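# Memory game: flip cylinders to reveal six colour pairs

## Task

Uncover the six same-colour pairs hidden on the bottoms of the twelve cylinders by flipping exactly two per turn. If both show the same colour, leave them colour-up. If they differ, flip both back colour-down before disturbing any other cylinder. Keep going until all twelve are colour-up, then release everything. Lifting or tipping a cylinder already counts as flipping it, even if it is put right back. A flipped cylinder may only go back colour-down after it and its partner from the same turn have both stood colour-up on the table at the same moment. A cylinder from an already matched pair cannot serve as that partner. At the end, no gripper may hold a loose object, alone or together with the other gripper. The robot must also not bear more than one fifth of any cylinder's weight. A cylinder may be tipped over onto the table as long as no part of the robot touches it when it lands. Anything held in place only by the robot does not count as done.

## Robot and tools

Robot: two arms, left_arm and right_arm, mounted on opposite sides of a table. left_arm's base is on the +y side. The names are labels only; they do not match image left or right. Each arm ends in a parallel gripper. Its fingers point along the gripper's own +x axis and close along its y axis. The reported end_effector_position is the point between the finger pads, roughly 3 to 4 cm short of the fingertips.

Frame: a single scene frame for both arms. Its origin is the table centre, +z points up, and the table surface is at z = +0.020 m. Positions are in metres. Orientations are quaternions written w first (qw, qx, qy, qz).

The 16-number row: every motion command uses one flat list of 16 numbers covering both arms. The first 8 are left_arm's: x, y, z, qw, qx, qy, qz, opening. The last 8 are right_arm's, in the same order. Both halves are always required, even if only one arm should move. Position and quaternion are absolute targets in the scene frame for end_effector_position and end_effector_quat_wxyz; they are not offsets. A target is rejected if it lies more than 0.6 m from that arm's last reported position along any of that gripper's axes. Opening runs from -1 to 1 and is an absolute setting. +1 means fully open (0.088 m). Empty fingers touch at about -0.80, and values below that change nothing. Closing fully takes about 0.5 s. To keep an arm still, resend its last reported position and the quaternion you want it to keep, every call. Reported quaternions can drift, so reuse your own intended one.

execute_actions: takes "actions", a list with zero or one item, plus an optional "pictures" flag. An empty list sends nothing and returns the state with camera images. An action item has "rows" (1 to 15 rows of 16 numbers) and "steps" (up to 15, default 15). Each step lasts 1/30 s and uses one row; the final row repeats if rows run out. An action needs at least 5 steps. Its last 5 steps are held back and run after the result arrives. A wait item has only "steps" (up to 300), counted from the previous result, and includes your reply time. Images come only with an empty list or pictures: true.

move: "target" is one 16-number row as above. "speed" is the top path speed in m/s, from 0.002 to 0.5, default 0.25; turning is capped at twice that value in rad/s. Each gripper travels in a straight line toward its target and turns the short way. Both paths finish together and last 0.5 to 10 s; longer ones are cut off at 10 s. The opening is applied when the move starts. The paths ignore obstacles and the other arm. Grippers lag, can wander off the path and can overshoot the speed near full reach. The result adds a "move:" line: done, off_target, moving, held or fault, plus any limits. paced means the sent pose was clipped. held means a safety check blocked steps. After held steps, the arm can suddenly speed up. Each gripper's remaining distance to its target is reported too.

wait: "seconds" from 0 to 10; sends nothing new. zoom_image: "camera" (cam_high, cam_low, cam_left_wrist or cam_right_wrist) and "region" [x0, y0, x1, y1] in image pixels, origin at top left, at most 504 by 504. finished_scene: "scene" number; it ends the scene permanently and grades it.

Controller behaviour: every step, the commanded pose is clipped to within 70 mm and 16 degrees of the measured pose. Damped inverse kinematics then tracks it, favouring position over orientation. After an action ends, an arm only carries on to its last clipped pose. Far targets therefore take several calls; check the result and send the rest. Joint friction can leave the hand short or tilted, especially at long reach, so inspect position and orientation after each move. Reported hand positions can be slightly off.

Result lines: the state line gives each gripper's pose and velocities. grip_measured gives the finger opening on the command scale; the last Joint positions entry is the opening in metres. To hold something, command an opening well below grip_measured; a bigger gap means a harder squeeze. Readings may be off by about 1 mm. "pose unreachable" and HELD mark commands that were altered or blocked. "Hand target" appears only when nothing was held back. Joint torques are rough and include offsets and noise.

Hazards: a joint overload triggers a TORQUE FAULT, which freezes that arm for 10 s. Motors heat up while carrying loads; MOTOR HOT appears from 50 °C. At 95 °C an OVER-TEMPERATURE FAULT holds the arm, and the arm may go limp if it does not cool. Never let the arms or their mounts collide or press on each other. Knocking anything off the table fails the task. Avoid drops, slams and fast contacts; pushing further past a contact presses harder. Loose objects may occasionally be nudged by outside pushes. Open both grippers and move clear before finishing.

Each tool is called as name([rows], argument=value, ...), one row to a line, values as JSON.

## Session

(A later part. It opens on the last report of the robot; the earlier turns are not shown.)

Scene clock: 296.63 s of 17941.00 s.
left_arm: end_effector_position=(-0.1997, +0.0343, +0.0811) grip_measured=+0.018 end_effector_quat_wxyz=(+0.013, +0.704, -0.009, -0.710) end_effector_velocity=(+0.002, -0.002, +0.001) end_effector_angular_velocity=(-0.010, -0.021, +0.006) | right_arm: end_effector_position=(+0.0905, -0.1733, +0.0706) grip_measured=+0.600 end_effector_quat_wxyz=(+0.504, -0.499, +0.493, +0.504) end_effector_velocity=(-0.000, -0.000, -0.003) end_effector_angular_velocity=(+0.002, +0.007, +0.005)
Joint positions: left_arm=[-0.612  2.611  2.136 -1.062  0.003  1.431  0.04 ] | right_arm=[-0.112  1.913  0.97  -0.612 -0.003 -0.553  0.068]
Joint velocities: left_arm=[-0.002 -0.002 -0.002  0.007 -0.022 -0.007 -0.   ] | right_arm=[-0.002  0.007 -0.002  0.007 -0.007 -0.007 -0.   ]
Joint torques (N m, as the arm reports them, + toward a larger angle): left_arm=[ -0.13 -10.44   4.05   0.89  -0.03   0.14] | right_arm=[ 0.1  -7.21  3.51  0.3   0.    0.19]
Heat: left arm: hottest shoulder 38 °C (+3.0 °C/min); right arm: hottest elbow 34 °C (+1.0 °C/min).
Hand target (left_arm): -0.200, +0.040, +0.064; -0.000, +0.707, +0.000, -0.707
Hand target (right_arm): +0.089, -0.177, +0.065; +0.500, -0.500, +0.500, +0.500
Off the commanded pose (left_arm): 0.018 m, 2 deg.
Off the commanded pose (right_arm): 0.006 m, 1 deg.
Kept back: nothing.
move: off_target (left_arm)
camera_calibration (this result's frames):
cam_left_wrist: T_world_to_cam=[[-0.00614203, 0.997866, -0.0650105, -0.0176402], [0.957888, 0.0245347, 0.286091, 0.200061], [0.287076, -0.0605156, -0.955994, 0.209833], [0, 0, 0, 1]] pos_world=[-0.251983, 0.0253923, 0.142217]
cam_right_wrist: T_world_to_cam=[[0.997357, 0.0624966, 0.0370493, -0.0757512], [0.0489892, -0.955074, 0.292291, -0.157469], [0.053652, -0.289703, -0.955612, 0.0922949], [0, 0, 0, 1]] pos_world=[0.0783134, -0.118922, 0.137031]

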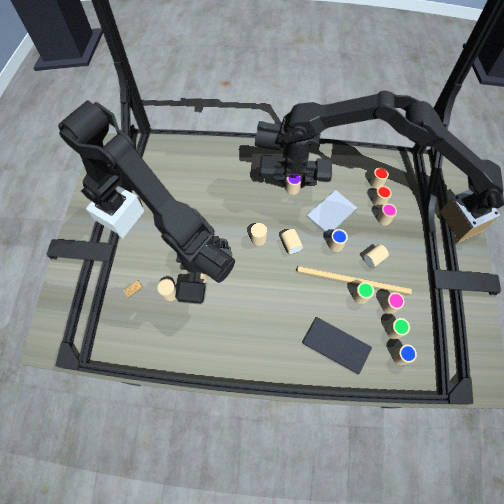

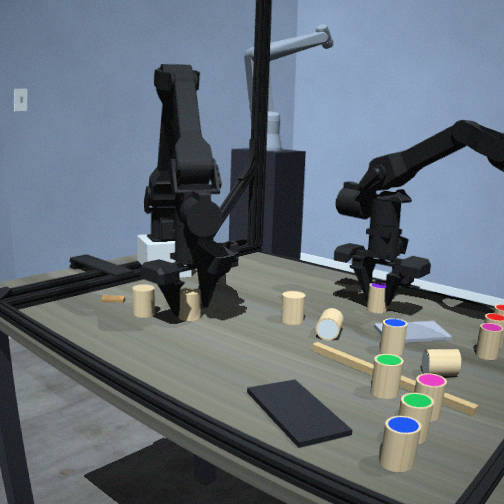

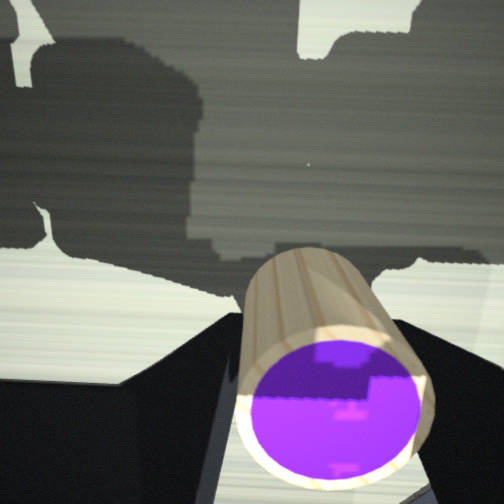

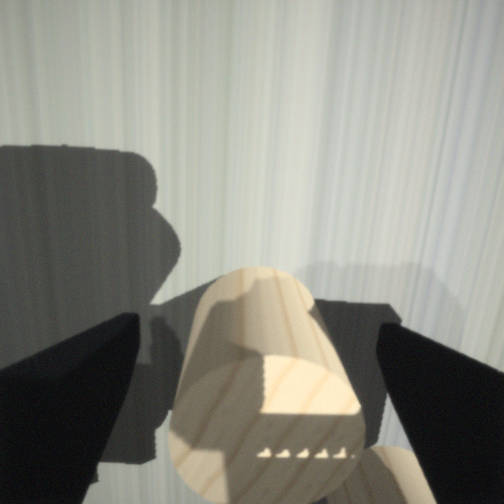

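execute_actions([
  {"rows":[[-0.2,0.038,0.072,0,0.707,0,-0.707,0.5,0.089,-0.176,0.065,0.5,-0.5,0.5,0.5,-0.3]],"steps":10},
])

execute_actions([
  {"rows":[[-0.2,0.045,0.15,0,0.707,0,-0.707,0.5,0.089,-0.176,0.15,0.5,-0.5,0.5,0.5,-0.3]],"steps":15},
])

move(target=[-0.072,0.095,0.309,0.5,0.5,-0.5,-0.5,0.8,-0.07,-0.03,0.3,0.707,0,0,0.707,-0.3], speed=0.5)

move(target=[-0.072,0.011,0.307,0.5,0.5,-0.5,-0.5,0.8,-0.07,-0.03,0.3,0.707,0,0,0.707,-0.3])

execute_actions([
  {"rows":[[-0.072,0.011,0.307,0.5,0.5,-0.5,-0.5,-0.3,-0.07,-0.03,0.3,0.707,0,0,0.707,-0.3]],"steps":12},
])

execute_actions([
  {"rows":[[-0.072,0.011,0.307,0.5,0.5,-0.5,-0.5,-0.3,-0.07,-0.03,0.3,0.707,0,0,0.707,0.6]],"steps":8},
])

execute_actions([
  {"rows":[[-0.072,0.05,0.307,0.5,0.5,-0.5,-0.5,-0.3,-0.07,-0.07,0.3,0.707,0,0,0.707,0.6]],"steps":10},
])

move(target=[0.095,0.12,0.14,0,0.707,0,-0.707,-0.3,0.139,-0.244,0.135,0.5,-0.5,0.5,0.5,0.6], speed=0.5)

Scene clock: 297.30 s of 17941.00 s.
left_arm: end_effector_position=(-0.1994, +0.0366, +0.0797) grip_measured=+0.290 end_effector_quat_wxyz=(+0.009, +0.705, -0.005, -0.709) end_effector_velocity=(+0.005, +0.019, -0.029) end_effector_angular_velocity=(+0.106, -0.036, +0.005) | right_arm: end_effector_position=(+0.0905, -0.1734, +0.0697) grip_measured=+0.015 end_effector_quat_wxyz=(+0.504, -0.499, +0.494, +0.503) end_effector_velocity=(-0.000, +0.003, -0.002) end_effector_angular_velocity=(+0.014, -0.000, +0.010)
Joint positions: left_arm=[-0.612  2.616  2.14  -1.075  0.003  1.432  0.053] | right_arm=[-0.112  1.916  0.97  -0.61  -0.003 -0.552  0.04 ]
Joint velocities: left_arm=[-0.002  0.061  0.002 -0.051 -0.022 -0.007  0.17 ] | right_arm=[ 0.002  0.007 -0.002  0.022 -0.007 -0.007 -0.13 ]
Joint torques (N m, as the arm reports them, + toward a larger angle): left_arm=[ -0.13 -11.31   6.79   0.23  -0.03   0.16] | right_arm=[ 0.13 -7.2   3.83  0.26 -0.03  0.16]
Heat: left arm: hottest shoulder 38 °C (+3.0 °C/min); right arm: hottest elbow 34 °C (+1.0 °C/min).
Steps of this call (steps 1 to 15: nothing new was sent; steps 16 to 20: the first 5 steps of this action). Readings (end_effector_position):
16: left_arm (-0.1997, +0.0342, +0.0810) | right_arm (+0.0906, -0.1732, +0.0703)
17: left_arm (-0.1997, +0.0341, +0.0813) | right_arm (+0.0906, -0.1732, +0.0702)
19: left_arm (-0.1995, +0.0358, +0.0805) | right_arm (+0.0905, -0.1733, +0.0698)
20: the state above

Scene clock: 297.80 s of 17941.00 s.
left_arm: end_effector_position=(-0.1993, +0.0437, +0.1443) grip_measured=+0.497 end_effector_quat_wxyz=(+0.003, +0.706, -0.001, -0.708) end_effector_velocity=(-0.001, -0.005, +0.089) end_effector_angular_velocity=(-0.068, -0.013, +0.000) | right_arm: end_effector_position=(+0.0902, -0.1741, +0.1426) grip_measured=+0.021 end_effector_quat_wxyz=(+0.502, -0.499, +0.496, +0.502) end_effector_velocity=(-0.020, -0.028, +0.030) end_effector_angular_velocity=(-0.149, +0.117, +0.020)
Joint positions: left_arm=[-0.614  2.539  2.252 -1.278  0.002  1.432  0.063] | right_arm=[-0.112  1.765  1.111 -0.909 -0.002 -0.552  0.04 ]
Joint velocities: left_arm=[-0.007 -0.085  0.193 -0.212 -0.022 -0.007  0.001] | right_arm=[-0.002 -0.022  0.105 -0.315 -0.022 -0.022 -0.   ]
Joint torques (N m, as the arm reports them, + toward a larger angle): left_arm=[ -0.2  -13.51   5.04  -0.01  -0.01   0.03] | right_arm=[ 0.08 -8.85  6.12 -0.17 -0.03  0.16]
Heat: left arm: hottest shoulder 39 °C (+4.0 °C/min); right arm: hottest elbow 34 °C (+1.0 °C/min).
Off your previous action's commanded pose (left_arm): 0.005 m, 1 deg at its last step (step 5 of this call).
Off your previous action's commanded pose (right_arm): 0.006 m, 1 deg at its last step (step 5 of this call).
Steps of this call (steps 1 to 5: the last 5 steps of your previous action; steps 6 to 15: the first 10 steps of this action). Readings (end_effector_position):
6: left_arm (-0.1987, +0.0413, +0.0813) | right_arm (+0.0894, -0.1754, +0.0756)
7: left_arm (-0.1981, +0.0472, +0.0866) | right_arm (+0.0860, -0.1810, +0.0832)
9: left_arm (-0.1977, +0.0512, +0.1012) | right_arm (+0.0855, -0.1817, +0.1044)
13: left_arm (-0.1989, +0.0453, +0.1350) | right_arm (+0.0908, -0.1730, +0.1380)
15: the state above

Scene clock: 300.40 s of 17941.00 s.
left_arm: end_effector_position=(-0.0720, +0.0948, +0.3213) grip_measured=+0.800 end_effector_quat_wxyz=(+0.499, +0.497, -0.512, -0.492) end_effector_velocity=(-0.000, +0.001, +0.001) end_effector_angular_velocity=(-0.012, +0.005, +0.005) | right_arm: end_effector_position=(-0.0682, -0.0283, +0.3048) grip_measured=+0.022 end_effector_quat_wxyz=(+0.711, -0.001, -0.010, +0.703) end_effector_velocity=(-0.000, -0.000, +0.003) end_effector_angular_velocity=(+0.017, -0.007, +0.005)
Joint positions: left_arm=[-0.265  1.641  0.654  1.009  0.223  1.583  0.078] | right_arm=[ 0.444  1.476  0.53   0.958  0.018 -0.016  0.04 ]
Joint velocities: left_arm=[-0.002  0.002 -0.007  0.022 -0.007 -0.007 -0.   ] | right_arm=[-0.002  0.002 -0.002  0.022 -0.007 -0.007 -0.   ]
Joint torques (N m, as the arm reports them, + toward a larger angle): left_arm=[ 0.27 -6.15  4.42  1.81  0.15 -0.2 ] | right_arm=[ 0.28 -5.55  4.95  1.63  0.03  0.17]
Heat: left arm: hottest shoulder 39 °C (+5.1 °C/min); right arm: hottest elbow 34 °C (+1.0 °C/min).
Hand target (left_arm): -0.071, +0.096, +0.311; +0.496, +0.500, -0.504, -0.500
Hand target (right_arm): -0.069, -0.029, +0.299; +0.711, -0.004, -0.004, +0.703
Off your previous action's commanded pose (left_arm): 0.003 m, 0 deg at its last step (step 5 of this call).
Off your previous action's commanded pose (right_arm): 0.006 m, 1 deg at its last step (step 5 of this call).
Off the commanded pose (left_arm): 0.012 m, 2 deg.
Off the commanded pose (right_arm): 0.005 m, 1 deg.
Kept back: nothing.
move: off_target (left_arm)
camera_calibration (this result's frames):
cam_left_wrist: T_world_to_cam=[[0.0169402, -0.0551705, -0.998333, 0.339774], [0.958307, 0.28574, 0.000470264, 0.074579], [0.285238, -0.956718, 0.0577107, 0.16564], [0, 0, 0, 1]] pos_world=[-0.124472, 0.155906, 0.329613]
cam_right_wrist: T_world_to_cam=[[0.996428, -0.0410954, 0.0737772, 0.0506079], [0.0583616, -0.296345, -0.953296, 0.31924], [0.0610396, 0.954196, -0.292888, 0.200356], [0, 0, 0, 1]] pos_world=[-0.0812881, -0.0944943, 0.359279]

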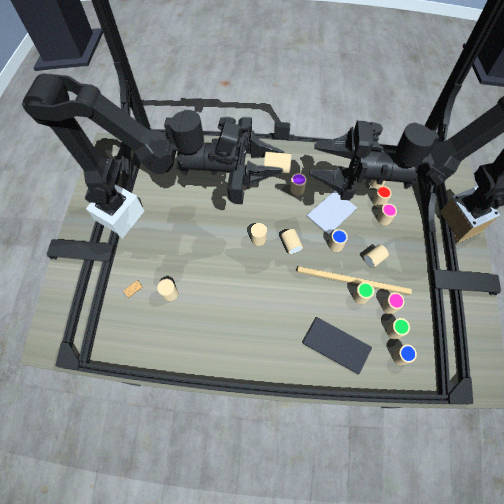

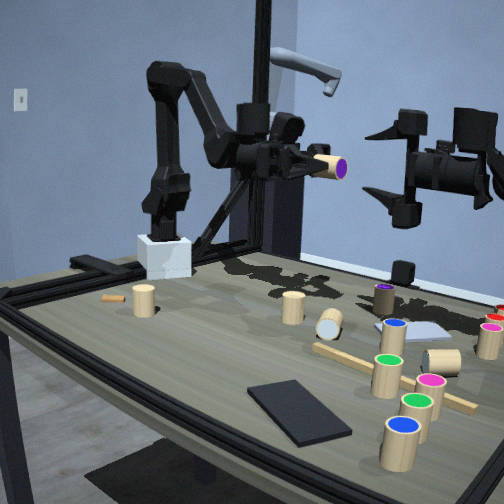

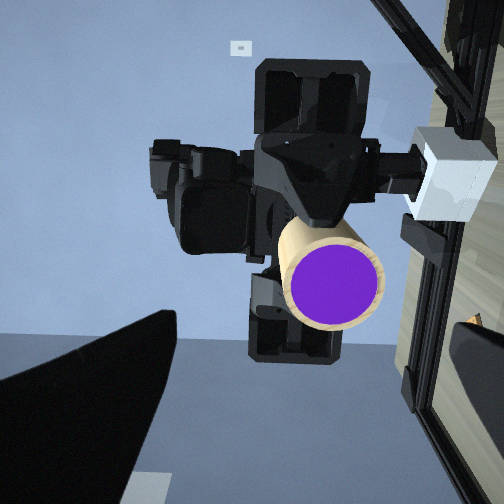

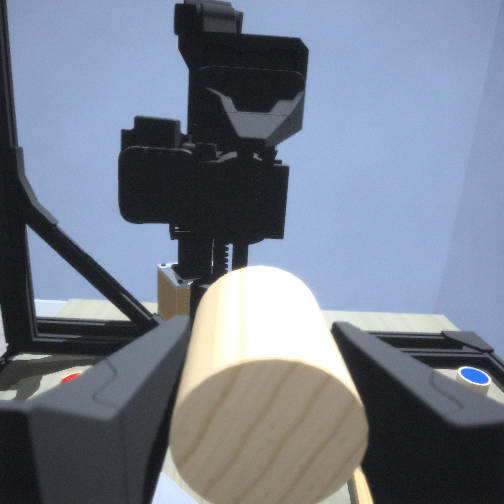

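Scene clock: 301.40 s of 17941.00 s.
left_arm: end_effector_position=(-0.0716, +0.0147, +0.3105) grip_measured=+0.800 end_effector_quat_wxyz=(+0.501, +0.499, -0.503, -0.497) end_effector_velocity=(-0.005, -0.002, +0.001) end_effector_angular_velocity=(-0.007, +0.006, -0.015) | right_arm: end_effector_position=(-0.0692, -0.0286, +0.3040) grip_measured=+0.022 end_effector_quat_wxyz=(+0.708, +0.002, -0.005, +0.706) end_effector_velocity=(-0.000, -0.001, -0.002) end_effector_angular_velocity=(-0.007, -0.007, +0.005)
Joint positions: left_arm=[-0.313  1.92   0.973  0.954  0.166  1.573  0.078] | right_arm=[ 0.444  1.476  0.529  0.958  0.011 -0.006  0.04 ]
Joint velocities: left_arm=[-0.007  0.007  0.007  0.007  0.007 -0.007  0.   ] | right_arm=[-0.002 -0.002 -0.002 -0.007 -0.007 -0.007 -0.   ]
Joint torques (N m, as the arm reports them, + toward a larger angle): left_arm=[-0.16 -7.97  6.99  1.57 -0.17 -0.1 ] | right_arm=[ 0.09 -6.53  4.98  1.35 -0.13  0.19]
Heat: left arm: hottest shoulder 39 °C (+5.1 °C/min); right arm: hottest elbow 34 °C (+1.0 °C/min).
Hand target (left_arm): -0.072, +0.011, +0.307; +0.500, +0.500, -0.500, -0.500
Hand target (right_arm): -0.070, -0.030, +0.300; +0.707, -0.000, +0.000, +0.707
Off the commanded pose (left_arm): 0.005 m, 0 deg.
Off the commanded pose (right_arm): 0.004 m, 1 deg.
Kept back: nothing.
move: done
camera_calibration (this result's frames):
cam_left_wrist: T_world_to_cam=[[0.00416511, -0.0406193, -0.999166, 0.323691], [0.955868, 0.293689, -0.00795478, 0.0994133], [0.293767, -0.955038, 0.0400499, 0.0955925], [0, 0, 0, 1]] pos_world=[-0.124456, 0.075246, 0.320384]
cam_right_wrist: T_world_to_cam=[[0.997391, -0.0340127, 0.0636671, 0.0550233], [0.0507006, -0.297714, -0.953308, 0.3179], [0.0513792, 0.954049, -0.295213, 0.200511], [0, 0, 0, 1]] pos_world=[-0.0812996, -0.0947827, 0.358747]

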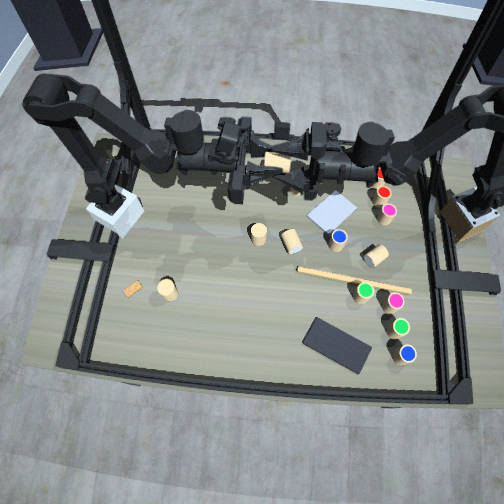

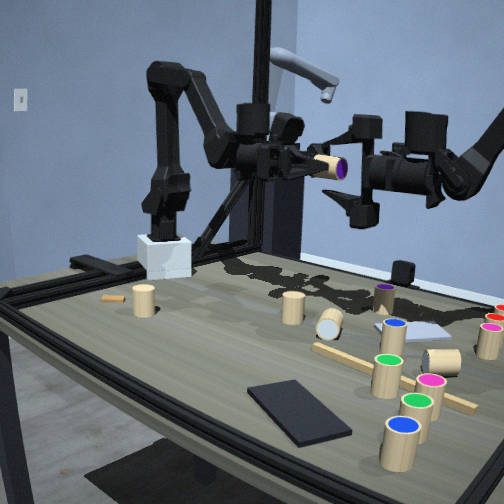

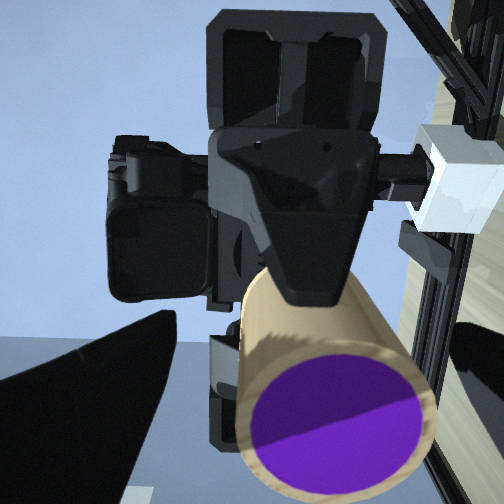

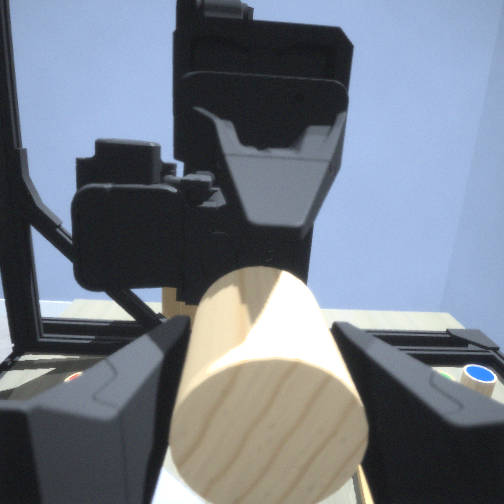

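Scene clock: 301.63 s of 17941.00 s.
left_arm: end_effector_position=(-0.0716, +0.0143, +0.3104) grip_measured=+0.015 end_effector_quat_wxyz=(+0.501, +0.499, -0.502, -0.498) end_effector_velocity=(+0.002, -0.002, -0.008) end_effector_angular_velocity=(+0.051, +0.016, +0.019) | right_arm: end_effector_position=(-0.0692, -0.0286, +0.3040) grip_measured=+0.022 end_effector_quat_wxyz=(+0.708, +0.002, -0.005, +0.706) end_effector_velocity=(-0.002, -0.002, +0.002) end_effector_angular_velocity=(+0.022, +0.007, +0.010)
Joint positions: left_arm=[-0.313  1.92   0.975  0.952  0.166  1.573  0.04 ] | right_arm=[ 0.444  1.476  0.529  0.958  0.011 -0.005  0.04 ]
Joint velocities: left_arm=[-0.002 -0.002  0.012 -0.066 -0.022 -0.007  0.039] | right_arm=[ 0.002  0.002 -0.012  0.037 -0.007  0.007 -0.   ]
Joint torques (N m, as the arm reports them, + toward a larger angle): left_arm=[-0.09 -7.72  6.59  1.59 -0.08 -0.11] | right_arm=[ 0.09 -6.51  5.07  1.35 -0.12  0.19]
Heat: left arm: hottest shoulder 39 °C (+5.0 °C/min); right arm: hottest elbow 34 °C (+1.0 °C/min).
Steps of this call (steps 1 to 7: the first 7 steps of this action). Readings (end_effector_position):
1: left_arm (-0.0716, +0.0146, +0.3103) | right_arm (-0.0692, -0.0286, +0.3040)
2: left_arm (-0.0716, +0.0146, +0.3104) | right_arm (-0.0692, -0.0286, +0.3040)
4: left_arm (-0.0716, +0.0145, +0.3103) | right_arm (-0.0692, -0.0286, +0.3040)
7: the state above

Scene clock: 301.90 s of 17941.00 s.
left_arm: end_effector_position=(-0.0716, +0.0142, +0.3106) grip_measured=+0.021 end_effector_quat_wxyz=(+0.501, +0.499, -0.502, -0.498) end_effector_velocity=(-0.002, -0.000, -0.006) end_effector_angular_velocity=(+0.017, +0.010, -0.010) | right_arm: end_effector_position=(-0.0692, -0.0287, +0.3039) grip_measured=+0.077 end_effector_quat_wxyz=(+0.708, +0.002, -0.005, +0.706) end_effector_velocity=(-0.002, -0.001, -0.007) end_effector_angular_velocity=(-0.027, -0.008, +0.019)
Joint positions: left_arm=[-0.313  1.92   0.976  0.951  0.166  1.573  0.04 ] | right_arm=[ 0.444  1.476  0.528  0.958  0.011 -0.005  0.043]
Joint velocities: left_arm=[-0.002  0.007 -0.002 -0.007  0.007 -0.007 -0.   ] | right_arm=[-0.002 -0.002 -0.007 -0.022 -0.022 -0.007  0.114]
Joint torques (N m, as the arm reports them, + toward a larger angle): left_arm=[-0.02 -8.01  6.94  1.53 -0.12 -0.16] | right_arm=[ 0.1  -6.52  5.09  1.34 -0.11  0.16]
Heat: left arm: hottest shoulder 39 °C (+5.0 °C/min); right arm: hottest shoulder 33 °C (+0.0 °C/min).
Off your previous action's commanded pose (left_arm): 0.005 m, 0 deg at its last step (step 5 of this call).
Off your previous action's commanded pose (right_arm): 0.004 m, 1 deg at its last step (step 5 of this call).
Steps of this call (steps 1 to 5: the last 5 steps of your previous action; steps 6 to 8: the first 3 steps of this action). Readings (end_effector_position):
6: left_arm (-0.0716, +0.0142, +0.3106) | right_arm (-0.0692, -0.0287, +0.3039)
7: left_arm (-0.0716, +0.0142, +0.3106) | right_arm (-0.0692, -0.0287, +0.3039)
8: the state above

Scene clock: 302.23 s of 17941.00 s.
left_arm: end_effector_position=(-0.0724, +0.0356, +0.3037) grip_measured=+0.020 end_effector_quat_wxyz=(+0.498, +0.502, -0.498, -0.502) end_effector_velocity=(+0.001, +0.097, -0.022) end_effector_angular_velocity=(+0.055, +0.017, +0.010) | right_arm: end_effector_position=(-0.0690, -0.0555, +0.3011) grip_measured=+0.577 end_effector_quat_wxyz=(+0.708, +0.000, -0.004, +0.706) end_effector_velocity=(+0.001, -0.105, +0.007) end_effector_angular_velocity=(+0.012, -0.007, +0.005)
Joint positions: left_arm=[-0.305  1.865  0.876  0.981  0.174  1.573  0.04 ] | right_arm=[ 0.444  1.365  0.431  0.94   0.011 -0.005  0.067]
Joint velocities: left_arm=[ 0.046 -0.266 -0.432  0.11   0.037 -0.007 -0.   ] | right_arm=[-0.002 -0.51  -0.344 -0.154 -0.007 -0.007  0.009]
Joint torques (N m, as the arm reports them, + toward a larger angle): left_arm=[ -0.23 -11.15   5.07   1.97   0.12  -0.1 ] | right_arm=[ 0.2  -6.23  5.25  1.2  -0.1   0.17]
Heat: left arm: hottest shoulder 39 °C (+5.1 °C/min); right arm: hottest shoulder 33 °C (+0.0 °C/min).
Off your previous action's commanded pose (left_arm): 0.004 m, 0 deg at its last step (step 5 of this call).
Off your previous action's commanded pose (right_arm): 0.004 m, 1 deg at its last step (step 5 of this call).
Steps of this call (steps 1 to 5: the last 5 steps of your previous action; steps 6 to 10: the first 5 steps of this action). Readings (end_effector_position):
6: left_arm (-0.0718, +0.0168, +0.3090) | right_arm (-0.0692, -0.0328, +0.3036)
7: left_arm (-0.0721, +0.0220, +0.3076) | right_arm (-0.0691, -0.0395, +0.3020)
9: left_arm (-0.0726, +0.0321, +0.3045) | right_arm (-0.0690, -0.0516, +0.3009)
10: the state above

Scene clock: 304.93 s of 17941.00 s.
left_arm: end_effector_position=(+0.0949, +0.1186, +0.1431) grip_measured=+0.018 end_effector_quat_wxyz=(+0.009, +0.707, -0.001, -0.707) end_effector_velocity=(-0.000, +0.005, -0.002) end_effector_angular_velocity=(+0.047, +0.001, +0.005) | right_arm: end_effector_position=(+0.1353, -0.2449, +0.1372) grip_measured=+0.600 end_effector_quat_wxyz=(+0.497, -0.497, +0.499, +0.507) end_effector_velocity=(-0.004, -0.003, -0.001) end_effector_angular_velocity=(-0.013, +0.025, +0.005)
Joint positions: left_arm=[ 0.028  2.419  2.028 -1.167  0.006  2.068  0.04 ] | right_arm=[-0.394  1.688  0.998 -0.884 -0.014 -0.838  0.068]
Joint velocities: left_arm=[-0.002  0.022  0.032 -0.051 -0.022 -0.007 -0.   ] | right_arm=[-0.002  0.007  0.002 -0.022 -0.007 -0.007 -0.   ]
Joint torques (N m, as the arm reports them, + toward a larger angle): left_arm=[ -0.13 -10.83   6.18   0.15  -0.05   0.14] | right_arm=[-0.33 -6.28  6.55 -0.13 -0.03 -0.21]
Heat: left arm: hottest shoulder 39 °C (+4.0 °C/min); right arm: hottest elbow 34 °C (+1.0 °C/min).
Hand target (left_arm): +0.096, +0.118, +0.138; +0.004, +0.706, +0.002, -0.708
Hand target (right_arm): +0.137, -0.245, +0.136; +0.494, -0.499, +0.500, +0.507
Off your previous action's commanded pose (left_arm): 0.007 m, 0 deg at its last step (step 5 of this call).
Off your previous action's commanded pose (right_arm): 0.006 m, 1 deg at its last step (step 5 of this call).
Off the commanded pose (left_arm): 0.003 m, 1 deg.
Off the commanded pose (right_arm): 0.004 m, 1 deg.
Kept back: nothing.
move: done
camera_calibration (this result's frames):
cam_left_wrist: T_world_to_cam=[[-0.0103348, 0.998803, -0.0478147, -0.09807], [0.955471, 0.0239661, 0.29411, -0.102788], [0.294904, -0.042646, -0.954575, 0.186562], [0, 0, 0, 1]] pos_world=[0.0421797, 0.108372, 0.20363]
cam_right_wrist: T_world_to_cam=[[0.997631, 0.0662032, 0.018676, -0.115041], [0.0576295, -0.952654, 0.298547, -0.248976], [0.0375565, -0.296763, -0.954212, 0.133092], [0, 0, 0, 1]] pos_world=[0.124119, -0.190075, 0.203477]

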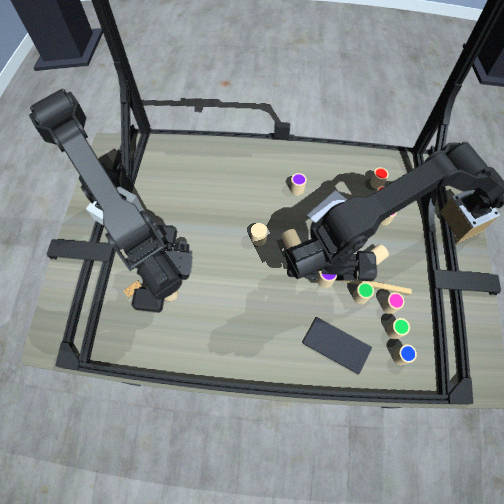

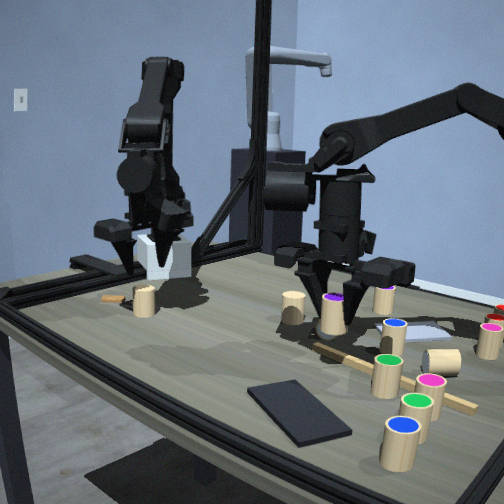

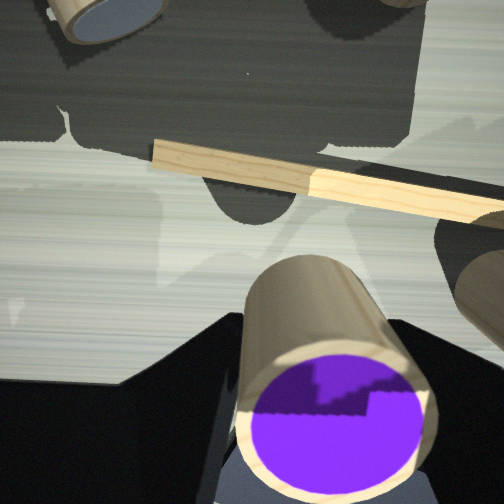

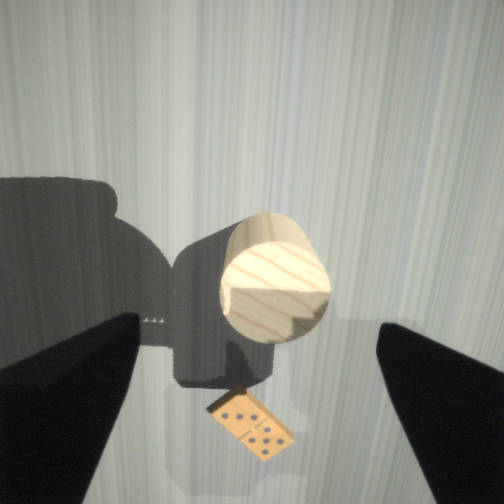

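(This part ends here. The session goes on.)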